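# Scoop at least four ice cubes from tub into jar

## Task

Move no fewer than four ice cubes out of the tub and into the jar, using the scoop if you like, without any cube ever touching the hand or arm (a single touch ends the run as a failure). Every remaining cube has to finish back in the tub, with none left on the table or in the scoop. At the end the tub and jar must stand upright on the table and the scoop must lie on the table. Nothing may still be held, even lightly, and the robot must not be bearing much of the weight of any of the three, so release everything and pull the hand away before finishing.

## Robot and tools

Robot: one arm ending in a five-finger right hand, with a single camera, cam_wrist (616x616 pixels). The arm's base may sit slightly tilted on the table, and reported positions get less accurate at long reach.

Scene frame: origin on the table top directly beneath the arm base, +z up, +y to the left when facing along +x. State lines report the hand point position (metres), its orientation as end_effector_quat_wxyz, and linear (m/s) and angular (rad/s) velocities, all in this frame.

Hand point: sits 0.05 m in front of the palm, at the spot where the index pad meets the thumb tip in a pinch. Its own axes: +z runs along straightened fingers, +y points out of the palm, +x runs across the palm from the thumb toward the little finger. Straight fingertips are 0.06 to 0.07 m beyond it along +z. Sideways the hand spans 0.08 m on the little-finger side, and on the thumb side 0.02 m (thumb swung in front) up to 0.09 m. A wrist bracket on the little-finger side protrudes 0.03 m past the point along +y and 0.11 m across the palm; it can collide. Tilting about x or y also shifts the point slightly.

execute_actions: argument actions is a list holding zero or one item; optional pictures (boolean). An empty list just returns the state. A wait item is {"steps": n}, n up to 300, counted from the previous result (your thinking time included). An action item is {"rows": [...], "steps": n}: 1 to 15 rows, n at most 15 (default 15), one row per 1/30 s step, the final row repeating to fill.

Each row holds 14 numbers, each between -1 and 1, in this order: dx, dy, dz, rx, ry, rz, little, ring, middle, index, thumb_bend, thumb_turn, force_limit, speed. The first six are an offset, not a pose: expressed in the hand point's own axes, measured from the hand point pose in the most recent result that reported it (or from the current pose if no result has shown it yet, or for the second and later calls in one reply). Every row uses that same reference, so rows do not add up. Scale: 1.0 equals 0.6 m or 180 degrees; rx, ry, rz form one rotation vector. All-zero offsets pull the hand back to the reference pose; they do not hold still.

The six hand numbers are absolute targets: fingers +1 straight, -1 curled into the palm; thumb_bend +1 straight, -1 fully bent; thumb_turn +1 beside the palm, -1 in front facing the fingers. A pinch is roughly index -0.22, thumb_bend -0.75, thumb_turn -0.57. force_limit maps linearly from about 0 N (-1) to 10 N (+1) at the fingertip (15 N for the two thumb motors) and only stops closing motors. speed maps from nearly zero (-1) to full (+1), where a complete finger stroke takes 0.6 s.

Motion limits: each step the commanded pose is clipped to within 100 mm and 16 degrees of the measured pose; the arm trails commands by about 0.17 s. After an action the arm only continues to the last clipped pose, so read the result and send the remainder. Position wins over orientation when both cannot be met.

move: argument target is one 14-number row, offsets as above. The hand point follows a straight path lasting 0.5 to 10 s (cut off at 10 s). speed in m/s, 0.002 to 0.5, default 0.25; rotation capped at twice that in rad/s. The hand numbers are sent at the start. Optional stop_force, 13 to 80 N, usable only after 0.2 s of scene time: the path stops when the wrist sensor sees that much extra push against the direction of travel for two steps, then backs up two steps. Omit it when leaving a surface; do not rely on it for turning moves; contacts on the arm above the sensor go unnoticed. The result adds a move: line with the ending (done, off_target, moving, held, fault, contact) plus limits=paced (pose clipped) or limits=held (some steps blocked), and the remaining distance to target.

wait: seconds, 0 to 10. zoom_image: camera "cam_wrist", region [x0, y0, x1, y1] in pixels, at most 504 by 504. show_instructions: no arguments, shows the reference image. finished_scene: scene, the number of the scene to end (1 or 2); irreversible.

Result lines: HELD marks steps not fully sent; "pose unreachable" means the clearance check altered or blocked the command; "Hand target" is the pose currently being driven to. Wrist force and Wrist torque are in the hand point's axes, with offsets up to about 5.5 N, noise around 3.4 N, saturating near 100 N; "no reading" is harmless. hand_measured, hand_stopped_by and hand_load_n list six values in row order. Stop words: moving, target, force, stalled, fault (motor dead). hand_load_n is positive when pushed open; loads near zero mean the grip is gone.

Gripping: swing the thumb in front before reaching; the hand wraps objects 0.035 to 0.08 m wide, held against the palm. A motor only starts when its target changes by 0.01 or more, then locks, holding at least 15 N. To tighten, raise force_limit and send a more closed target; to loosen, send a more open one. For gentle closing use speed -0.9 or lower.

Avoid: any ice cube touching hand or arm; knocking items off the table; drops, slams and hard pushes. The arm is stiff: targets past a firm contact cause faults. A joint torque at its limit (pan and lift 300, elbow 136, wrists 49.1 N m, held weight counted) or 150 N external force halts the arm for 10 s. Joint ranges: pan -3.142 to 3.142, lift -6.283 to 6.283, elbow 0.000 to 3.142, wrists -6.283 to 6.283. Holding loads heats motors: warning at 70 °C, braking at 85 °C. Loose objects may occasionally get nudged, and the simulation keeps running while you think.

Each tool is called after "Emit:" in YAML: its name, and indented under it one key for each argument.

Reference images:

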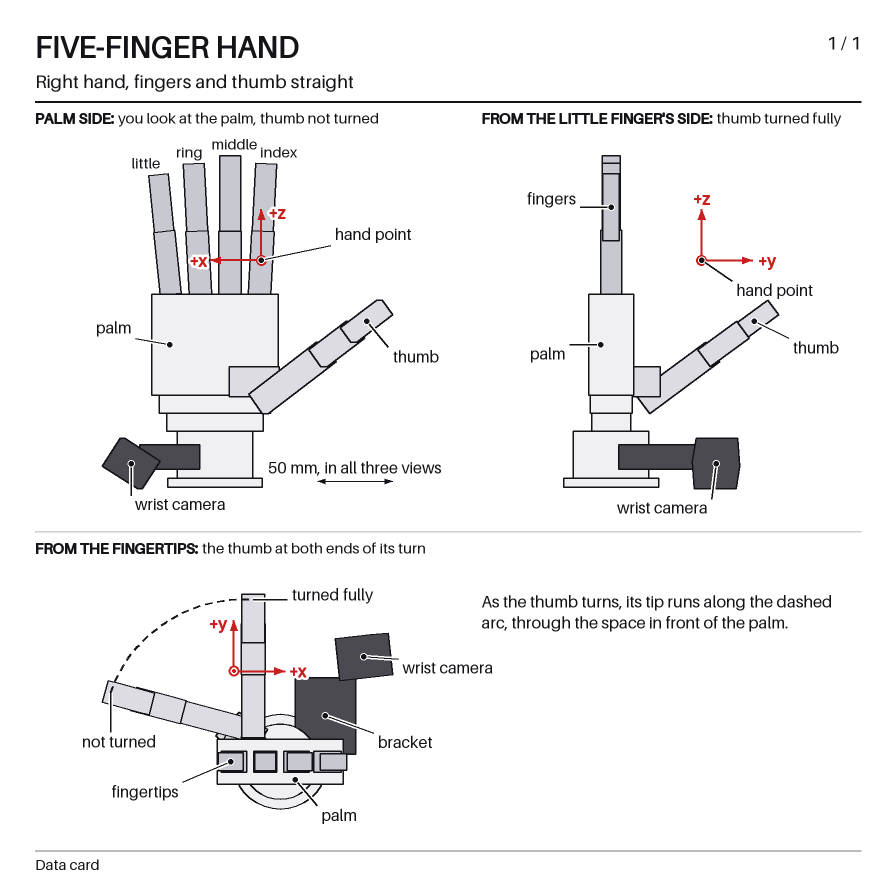

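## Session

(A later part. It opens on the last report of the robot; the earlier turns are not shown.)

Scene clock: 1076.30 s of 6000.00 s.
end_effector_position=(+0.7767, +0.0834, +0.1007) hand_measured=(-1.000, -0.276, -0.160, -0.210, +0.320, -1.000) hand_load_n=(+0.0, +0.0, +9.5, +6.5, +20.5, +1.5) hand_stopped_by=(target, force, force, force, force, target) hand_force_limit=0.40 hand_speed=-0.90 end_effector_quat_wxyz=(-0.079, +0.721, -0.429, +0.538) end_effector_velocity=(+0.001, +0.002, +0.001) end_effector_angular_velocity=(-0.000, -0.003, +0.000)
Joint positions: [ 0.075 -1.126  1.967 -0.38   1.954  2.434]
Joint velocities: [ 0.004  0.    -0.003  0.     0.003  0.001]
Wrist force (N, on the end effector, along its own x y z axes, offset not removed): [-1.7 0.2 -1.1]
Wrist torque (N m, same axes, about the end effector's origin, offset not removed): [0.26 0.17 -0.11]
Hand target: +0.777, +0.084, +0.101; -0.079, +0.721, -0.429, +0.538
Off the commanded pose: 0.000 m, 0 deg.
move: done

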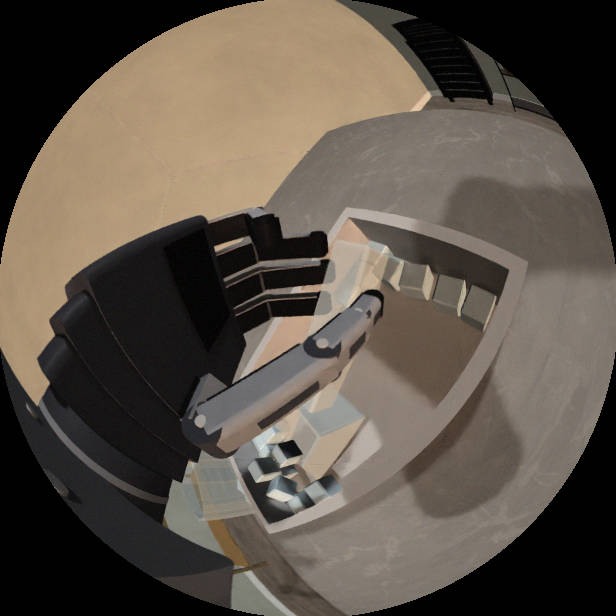

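Emit:
move:
  target: [-0.02,-0.0173,-0.01,0,0,0,-1,-0.7,-0.7,-0.8,-0.1,-1,0.4,-0.9]
  speed: 0.02

Emit:
move:
  target: [0.01,0.039,0.021,0.006,-0.066,0.103,-1,-0.7,-0.7,-0.8,-0.1,-1,0.4,-0.9]
  speed: 0.05

Emit:
move:
  target: [0.04,-0.05,-0.035,0.002,-0.04,0.06,-1,-0.7,-0.7,-0.8,-0.1,-1,0.4,-0.9]
  speed: 0.05

Scene clock: 1088.50 s of 6000.00 s.
end_effector_position=(+0.7766, +0.1002, +0.1006) hand_measured=(-1.000, -0.276, -0.160, -0.210, +0.320, -1.000) hand_load_n=(+0.0, +0.0, +9.5, +6.5, +20.5, +1.5) hand_stopped_by=(target, force, force, force, force, target) hand_force_limit=0.40 hand_speed=-0.90 end_effector_quat_wxyz=(-0.079, +0.721, -0.429, +0.538) end_effector_velocity=(-0.000, +0.001, -0.000) end_effector_angular_velocity=(+0.000, -0.001, -0.001)
Joint positions: [ 0.103 -1.119  1.955 -0.371  1.979  2.448]
Joint velocities: [ 0.003  0.001 -0.001  0.     0.003  0.002]
Wrist force (N, on the end effector, along its own x y z axes, offset not removed): [-0.7 1.0 0.6]
Wrist torque (N m, same axes, about the end effector's origin, offset not removed): [0.25 -0.06 -0.09]
Hand target: +0.777, +0.100, +0.101; -0.079, +0.721, -0.429, +0.538
Off the commanded pose: 0.000 m, 0 deg.
After step 90, 8.07 s passed at rest.
move: done

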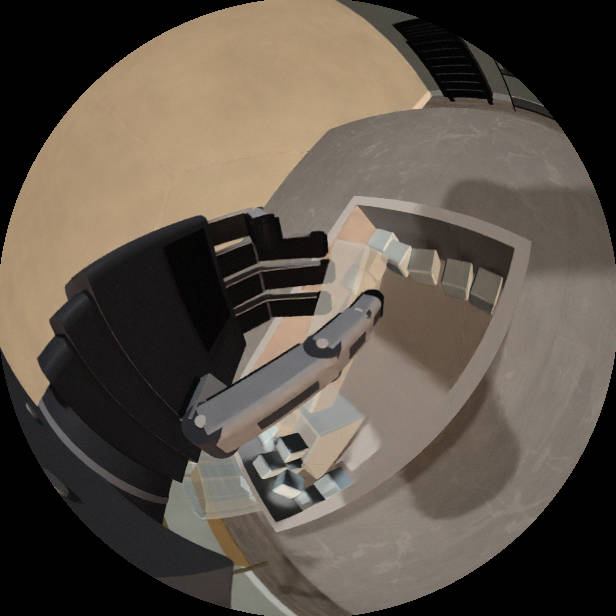

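Scene clock: 1092.63 s of 6000.00 s.
end_effector_position=(+0.7751, +0.0770, +0.0862) hand_measured=(-1.000, -0.276, -0.160, -0.210, +0.320, -1.000) hand_load_n=(+0.0, +0.0, +8.5, +9.0, +20.0, +2.0) hand_stopped_by=(target, force, force, force, force, target) hand_force_limit=0.40 hand_speed=-0.90 end_effector_quat_wxyz=(-0.214, +0.694, -0.524, +0.446) end_effector_velocity=(-0.000, -0.000, -0.000) end_effector_angular_velocity=(+0.014, +0.000, -0.000)
Joint positions: [-0.056 -1.154  1.988 -0.29   1.655  2.715]
Joint velocities: [-0.005 -0.001  0.001  0.002 -0.012  0.009]
Wrist force (N, on the end effector, along its own x y z axes, offset not removed): [-4.9 2.7 0.5]
Wrist torque (N m, same axes, about the end effector's origin, offset not removed): [0.43 0.54 -0.37]
Hand target: +0.775, +0.077, +0.086; -0.215, +0.694, -0.524, +0.445
Off the commanded pose: 0.000 m, 0 deg.
move: done

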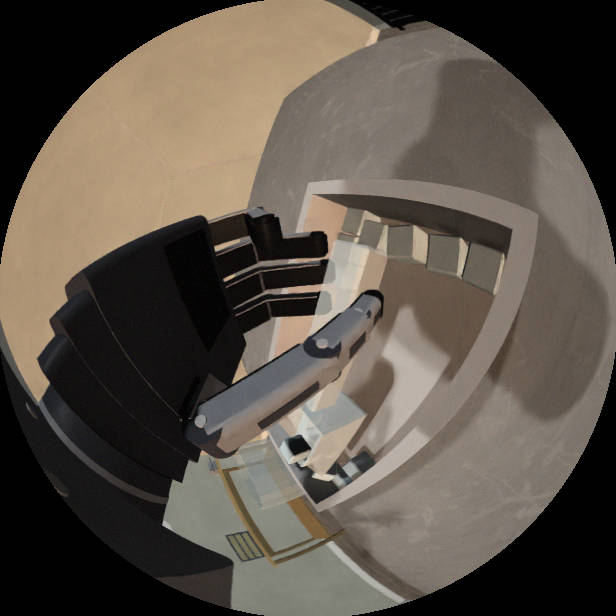

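Scene clock: 1095.17 s of 6000.00 s.
end_effector_position=(+0.7748, +0.0694, +0.1291) hand_measured=(-1.000, -0.276, -0.160, -0.210, +0.320, -1.000) hand_load_n=(+0.0, +0.0, +9.0, +8.5, +20.5, +2.0) hand_stopped_by=(target, force, force, force, force, target) hand_force_limit=0.40 hand_speed=-0.90 end_effector_quat_wxyz=(-0.289, +0.668, -0.570, +0.381) end_effector_velocity=(-0.000, -0.001, +0.002) end_effector_angular_velocity=(+0.012, +0.000, -0.000)
Joint positions: [-0.148 -1.216  1.971 -0.173  1.458  2.853]
Joint velocities: [-0.006 -0.002 -0.     0.005 -0.011  0.007]
Wrist force (N, on the end effector, along its own x y z axes, offset not removed): [-2.1 0.7 -0.1]
Wrist torque (N m, same axes, about the end effector's origin, offset not removed): [0.11 0.17 -0.29]
Hand target: +0.775, +0.069, +0.129; -0.290, +0.667, -0.571, +0.381
Off the commanded pose: 0.000 m, 0 deg.
move: done

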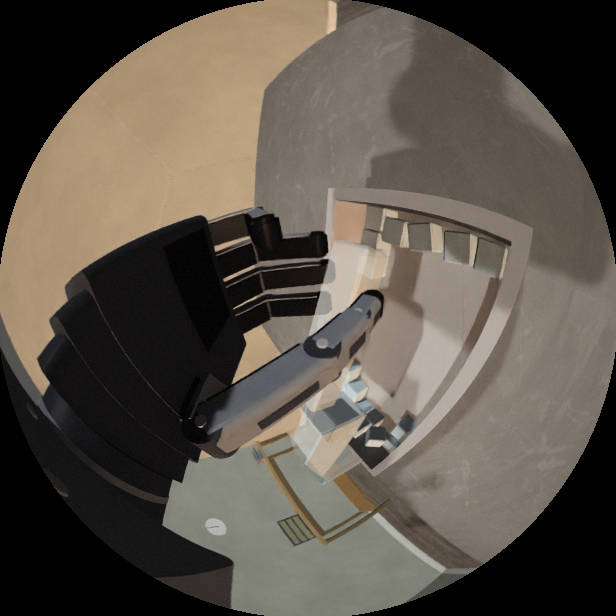

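Emit:
move:
  target: [0.027,-0.138,-0.057,0,0,0,-1,-0.7,-0.7,-0.8,-0.1,-1,0.4,-0.9]
  speed: 0.1

Emit:
move:
  target: [-0.123,-0.021,-0.0075,-0.0045,0.0575,-0.0885,-1,-0.7,-0.7,-0.8,-0.1,-1,0.4,-0.9]
  speed: 0.06

Emit:
zoom_image:
  camera: "cam_wrist"
  region: [250,340,450,540]

Scene clock: 1106.53 s of 6000.00 s.
end_effector_position=(+0.7918, +0.0702, +0.2183) hand_measured=(-1.000, -0.276, -0.160, -0.210, +0.320, -1.000) hand_load_n=(+0.0, +0.0, +9.0, +8.5, +20.5, +2.0) hand_stopped_by=(target, force, force, force, force, target) hand_force_limit=0.40 hand_speed=-0.90 end_effector_quat_wxyz=(-0.289, +0.668, -0.570, +0.381) end_effector_velocity=(+0.001, +0.000, +0.002) end_effector_angular_velocity=(-0.001, -0.002, +0.001)
Joint positions: [-0.141 -1.287  1.874 -0.005  1.464  2.857]
Joint velocities: [ 0.001 -0.002 -0.002  0.002  0.    -0.001]
Wrist force (N, on the end effector, along its own x y z axes, offset not removed): [-2.5 1.5 1.2]
Wrist torque (N m, same axes, about the end effector's origin, offset not removed): [0.28 0.16 -0.26]
Hand target: +0.792, +0.070, +0.219; -0.289, +0.668, -0.570, +0.381
Off the commanded pose: 0.000 m, 0 deg.
After step 90, 7.00 s passed at rest.
move: done

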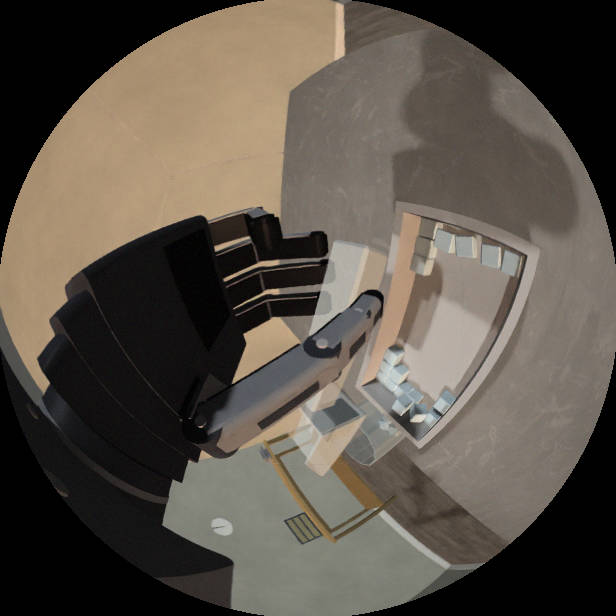

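Scene clock: 1109.60 s of 6000.00 s.
end_effector_position=(+0.7903, +0.1450, +0.2180) hand_measured=(-1.000, -0.276, -0.160, -0.210, +0.320, -1.000) hand_load_n=(+0.0, +0.0, +8.5, +8.5, +20.5, +2.0) hand_stopped_by=(target, force, force, force, force, target) hand_force_limit=0.40 hand_speed=-0.90 end_effector_quat_wxyz=(-0.177, +0.705, -0.499, +0.472) end_effector_velocity=(+0.000, +0.002, +0.001) end_effector_angular_velocity=(-0.011, -0.000, -0.000)
Joint positions: [ 0.094 -1.245  1.832 -0.046  1.836  2.7  ]
Joint velocities: [ 0.007  0.002 -0.003 -0.001  0.012 -0.006]
Wrist force (N, on the end effector, along its own x y z axes, offset not removed): [-3.5 1.9 0.8]
Wrist torque (N m, same axes, about the end effector's origin, offset not removed): [0.38 0.31 -0.19]
Hand target: +0.790, +0.145, +0.218; -0.177, +0.705, -0.499, +0.472
Off the commanded pose: 0.000 m, 0 deg.
move: done

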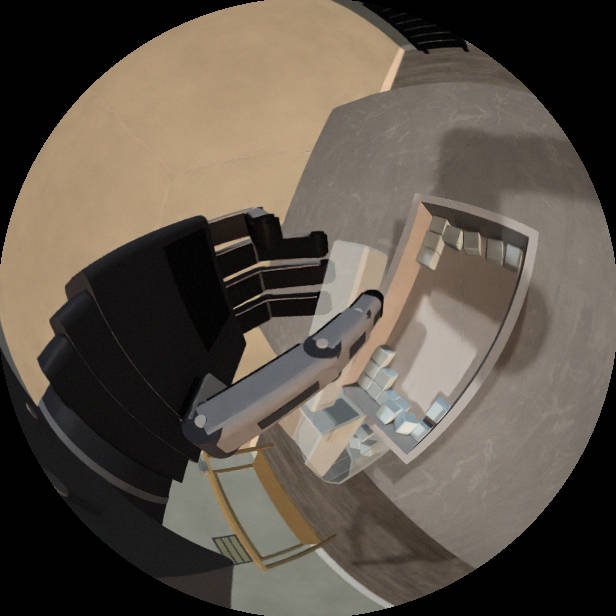

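Region (250, 340, 450, 540) of cam_wrist's 616x616 image, scaled by 2.520, with more detail than that image has.

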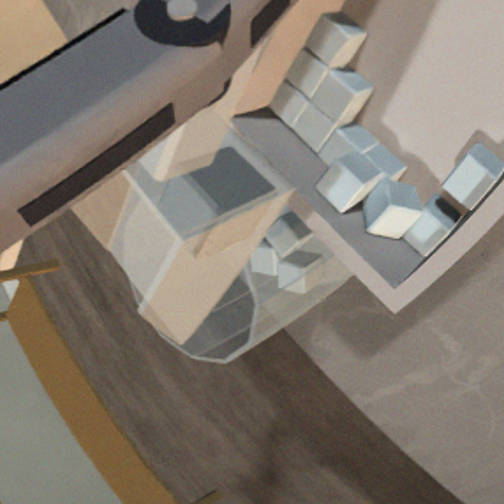

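Emit:
move:
  target: [0.002,-0.044,-0.028,-0.004,0.0485,-0.0745,-1,-0.7,-0.7,-0.8,-0.1,-1,0.4,-0.9]
  speed: 0.04

Emit:
move:
  target: [0,-0.11,-0.07,0,0,0,-1,-0.7,-0.7,-0.8,-0.1,-1,0.4,-0.9]
  speed: 0.1

Emit:
zoom_image:
  camera: "cam_wrist"
  region: [270,340,470,540]

Scene clock: 1119.43 s of 6000.00 s.
end_effector_position=(+0.7903, +0.1593, +0.2458) hand_measured=(-1.000, -0.276, -0.160, -0.210, +0.320, -1.000) hand_load_n=(+0.0, +0.0, +9.0, +8.5, +20.5, +2.0) hand_stopped_by=(target, force, force, force, force, target) hand_force_limit=0.40 hand_speed=-0.90 end_effector_quat_wxyz=(-0.079, +0.721, -0.429, +0.538) end_effector_velocity=(+0.000, +0.001, +0.002) end_effector_angular_velocity=(-0.014, -0.003, +0.000)
Joint positions: [ 0.196 -1.226  1.79  -0.077  2.061  2.495]
Joint velocities: [ 0.005  0.001 -0.002 -0.005  0.011 -0.011]
Wrist force (N, on the end effector, along its own x y z axes, offset not removed): [-4.0 0.5 -0.1]
Wrist torque (N m, same axes, about the end effector's origin, offset not removed): [0.15 0.35 -0.27]
Hand target: +0.790, +0.159, +0.246; -0.078, +0.721, -0.429, +0.538
Off the commanded pose: 0.000 m, 0 deg.
After step 90, 3.13 s passed at rest.
move: done

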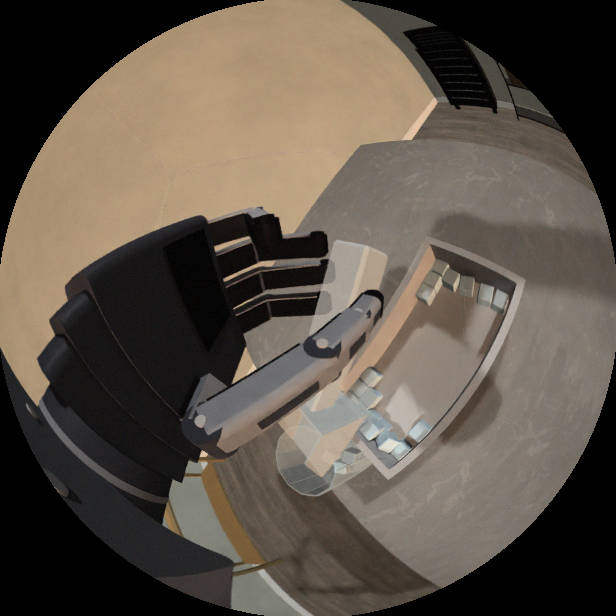

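Scene clock: 1120.67 s of 6000.00 s.
end_effector_position=(+0.7900, +0.2146, +0.3008) hand_measured=(-1.000, -0.276, -0.160, -0.210, +0.320, -1.000) hand_load_n=(+0.0, +0.0, +9.0, +8.5, +20.5, +2.0) hand_stopped_by=(target, force, force, force, force, target) hand_force_limit=0.40 hand_speed=-0.90 end_effector_quat_wxyz=(-0.079, +0.721, -0.429, +0.538) end_effector_velocity=(+0.000, +0.002, +0.001) end_effector_angular_velocity=(-0.001, +0.002, +0.000)
Joint positions: [ 0.28  -1.229  1.687  0.053  2.135  2.541]
Joint velocities: [ 0.003  0.001 -0.004  0.005  0.002  0.001]
Wrist force (N, on the end effector, along its own x y z axes, offset not removed): [-3.0 1.8 -1.7]
Wrist torque (N m, same axes, about the end effector's origin, offset not removed): [0.40 0.22 -0.23]
Hand target: +0.790, +0.215, +0.301; -0.079, +0.721, -0.429, +0.538
Off the commanded pose: 0.000 m, 0 deg.
move: done

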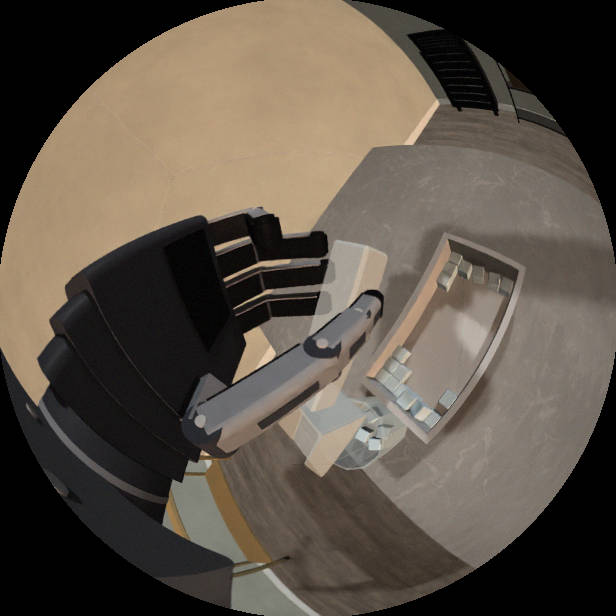

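Region (270, 340, 470, 540) of cam_wrist's 616x616 image, scaled by 2.520, with more detail than that image has.

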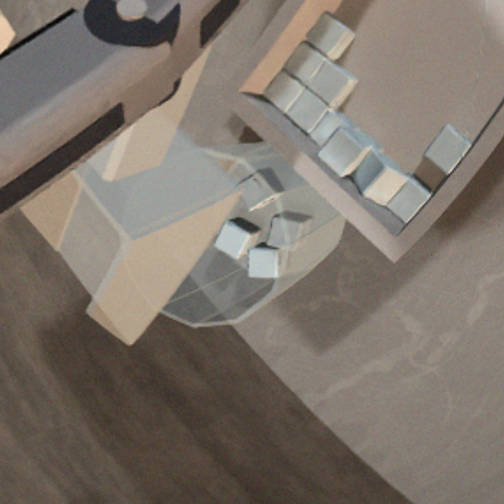

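Emit:
move:
  target: [0.067,0.42,-0.15,0.0045,-0.0545,0.084,-1,-0.7,-0.7,-0.8,-0.1,-1,0.4,-0.9]
  speed: 0.2

Emit:
move:
  target: [-0.124,0.202,0.139,0,0,0,-1,-0.7,-0.7,-0.8,-0.1,-1,0.4,-0.9]
  speed: 0.12

Scene clock: 1129.90 s of 6000.00 s.
end_effector_position=(+0.5821, +0.0612, +0.2212) hand_measured=(-1.000, -0.276, -0.160, -0.210, +0.320, -1.000) hand_load_n=(+0.0, +0.0, +9.0, +8.5, +20.5, +2.0) hand_stopped_by=(target, force, force, force, force, target) hand_force_limit=0.40 hand_speed=-0.90 end_effector_quat_wxyz=(-0.190, +0.702, -0.508, +0.463) end_effector_velocity=(-0.002, -0.001, -0.001) end_effector_angular_velocity=(+0.003, +0.001, +0.002)
Joint positions: [-0.115 -1.617  2.256 -0.109  1.638  2.625]
Joint velocities: [-0.007 -0.004  0.005  0.    -0.009 -0.002]
Wrist force (N, on the end effector, along its own x y z axes, offset not removed): [-5.3 1.9 0.0]
Wrist torque (N m, same axes, about the end effector's origin, offset not removed): [0.33 0.67 -0.37]
Hand target: +0.582, +0.061, +0.221; -0.190, +0.702, -0.508, +0.463
Off the commanded pose: 0.001 m, 0 deg.
After step 90, 4.30 s passed at rest.
move: done

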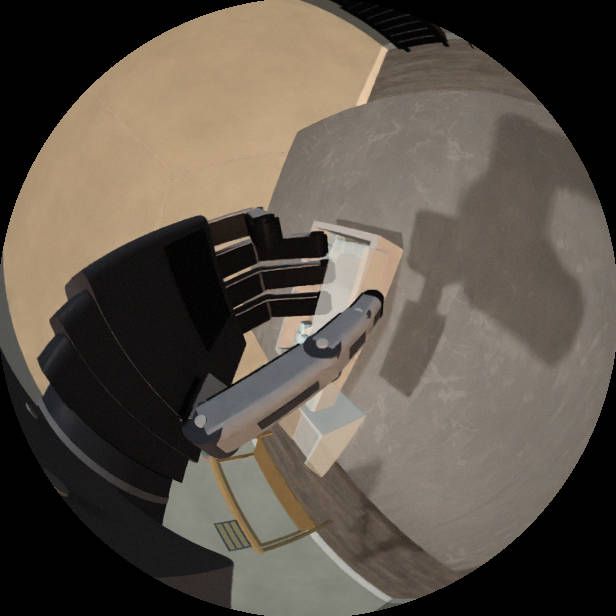

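Scene clock: 1131.77 s of 6000.00 s.
end_effector_position=(+0.5831, +0.0603, +0.0565) hand_measured=(-1.000, -0.276, -0.160, -0.210, +0.320, -1.000) hand_load_n=(+0.0, +0.0, +9.0, +8.5, +20.5, +2.0) hand_stopped_by=(target, force, force, force, force, target) hand_force_limit=0.40 hand_speed=-0.90 end_effector_quat_wxyz=(-0.190, +0.702, -0.508, +0.463) end_effector_velocity=(+0.001, +0.000, -0.001) end_effector_angular_velocity=(+0.000, -0.001, -0.001)
Joint positions: [-0.117 -1.345  2.377 -0.502  1.636  2.623]
Joint velocities: [ 0.001  0.004  0.    -0.005  0.001  0.001]
Wrist force (N, on the end effector, along its own x y z axes, offset not removed): [-4.1 1.7 1.3]
Wrist torque (N m, same axes, about the end effector's origin, offset not removed): [0.25 0.39 -0.33]
Hand target: +0.583, +0.060, +0.056; -0.190, +0.702, -0.508, +0.463
Off the commanded pose: 0.000 m, 0 deg.
move: done

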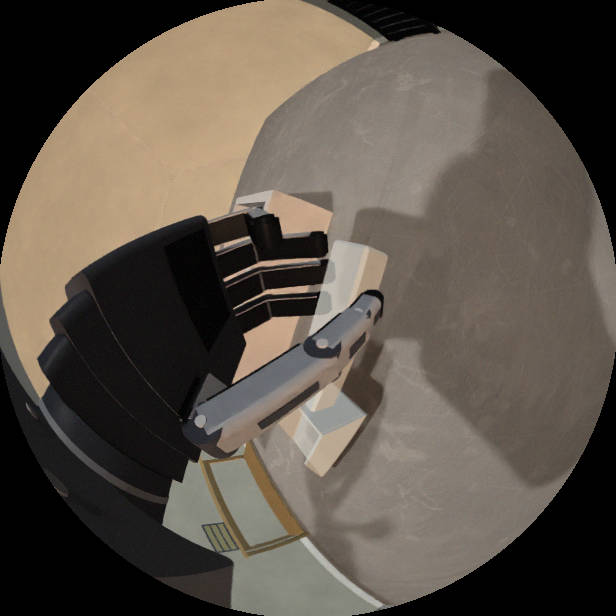

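Emit:
move:
  target: [-0.01,0.0165,0.011,0,0,0,-1,-0.7,-0.7,-0.8,-0.1,-1,0.4,-0.9]
  speed: 0.02

Emit:
move:
  target: [0,0,0,0,0,0,-1,0.3,0.3,0.3,0.7,-1,0.4,-0.6]

Emit:
move:
  target: [0.1,-0.16,-0.12,0,0,0,-1,0.3,0.3,0.3,0.7,-1,0.4,-0.6]
  speed: 0.12

Scene clock: 1139.37 s of 6000.00 s.
end_effector_position=(+0.5830, +0.0602, +0.0433) hand_measured=(-1.000, -0.276, -0.160, -0.210, +0.320, -1.000) hand_load_n=(+0.0, +0.0, +9.0, +8.5, +20.5, +2.0) hand_stopped_by=(target, force, force, force, force, target) hand_force_limit=0.40 hand_speed=-0.90 end_effector_quat_wxyz=(-0.190, +0.702, -0.508, +0.463) end_effector_velocity=(-0.001, -0.000, -0.003) end_effector_angular_velocity=(+0.001, +0.001, -0.001)
Joint positions: [-0.118 -1.318  2.383 -0.535  1.636  2.623]
Joint velocities: [-0.001  0.005  0.001 -0.005 -0.     0.   ]
Wrist force (N, on the end effector, along its own x y z axes, offset not removed): [-4.2 0.8 0.1]
Wrist torque (N m, same axes, about the end effector's origin, offset not removed): [0.13 0.42 -0.31]
Hand target: +0.583, +0.060, +0.043; -0.190, +0.702, -0.508, +0.463
Off the commanded pose: 0.000 m, 0 deg.
After step 90, 3.67 s passed at rest.
move: done

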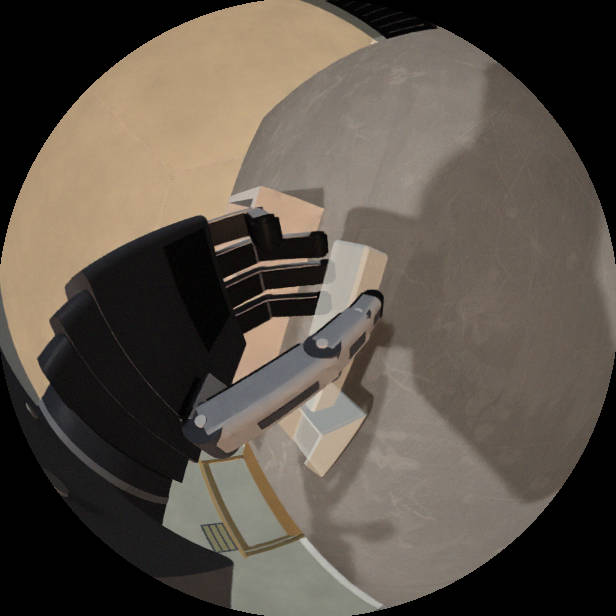

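Scene clock: 1140.57 s of 6000.00 s.
end_effector_position=(+0.5830, +0.0602, +0.0433) hand_measured=(-1.000, +0.300, +0.300, +0.300, +0.700, -1.000) hand_load_n=(+0.0, +0.0, +0.0, +0.0, +0.0, +0.0) hand_stopped_by=(target, target, target, target, target, target) hand_force_limit=0.40 hand_speed=-0.60 end_effector_quat_wxyz=(-0.190, +0.702, -0.508, +0.463) end_effector_velocity=(+0.001, +0.000, +0.001) end_effector_angular_velocity=(-0.000, -0.003, +0.001)
Joint positions: [-0.118 -1.318  2.383 -0.535  1.636  2.623]
Joint velocities: [ 0.    -0.001 -0.002 -0.    -0.    -0.   ]
Wrist force (N, on the end effector, along its own x y z axes, offset not removed): [-1.6 2.1 1.2]
Wrist torque (N m, same axes, about the end effector's origin, offset not removed): [0.32 -0.01 -0.18]
Hand target: +0.583, +0.060, +0.043; -0.190, +0.702, -0.508, +0.463
Off the commanded pose: 0.000 m, 0 deg.
move: done

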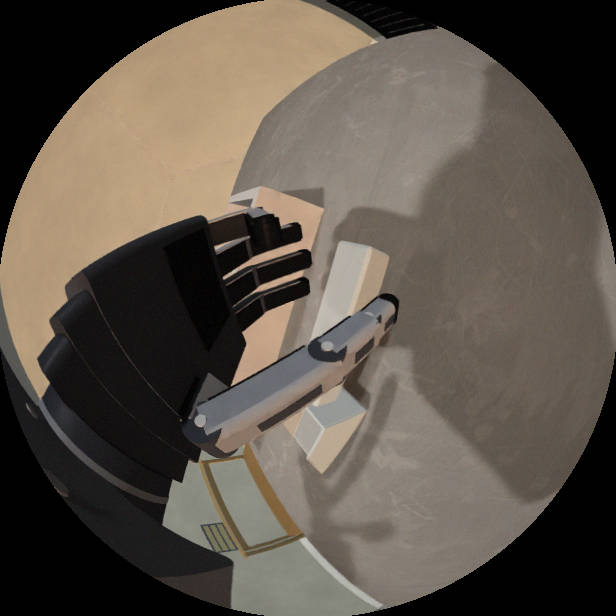

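Scene clock: 1142.17 s of 6000.00 s.
end_effector_position=(+0.5773, +0.0612, +0.1772) hand_measured=(-1.000, +0.300, +0.300, +0.300, +0.700, -1.000) hand_load_n=(+0.0, +0.0, +0.0, +0.0, +0.0, +0.0) hand_stopped_by=(target, target, target, target, target, target) hand_force_limit=0.40 hand_speed=-0.60 end_effector_quat_wxyz=(-0.190, +0.702, -0.508, +0.463) end_effector_velocity=(+0.001, -0.000, +0.003) end_effector_angular_velocity=(+0.000, -0.002, -0.001)
Joint positions: [-0.117 -1.566  2.306 -0.21   1.636  2.623]
Joint velocities: [-0.001 -0.003 -0.002  0.004 -0.     0.001]
Wrist force (N, on the end effector, along its own x y z axes, offset not removed): [-3.8 -1.8 0.0]
Wrist torque (N m, same axes, about the end effector's origin, offset not removed): [-0.12 0.30 -0.38]
Hand target: +0.577, +0.061, +0.177; -0.190, +0.702, -0.508, +0.463
Off the commanded pose: 0.000 m, 0 deg.
move: done

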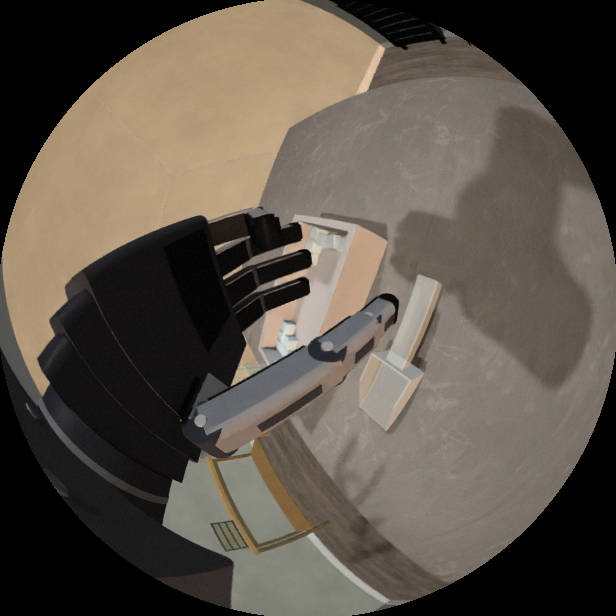

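Emit:
finished_scene:
  scene: 1

The scene is finished: the task was done.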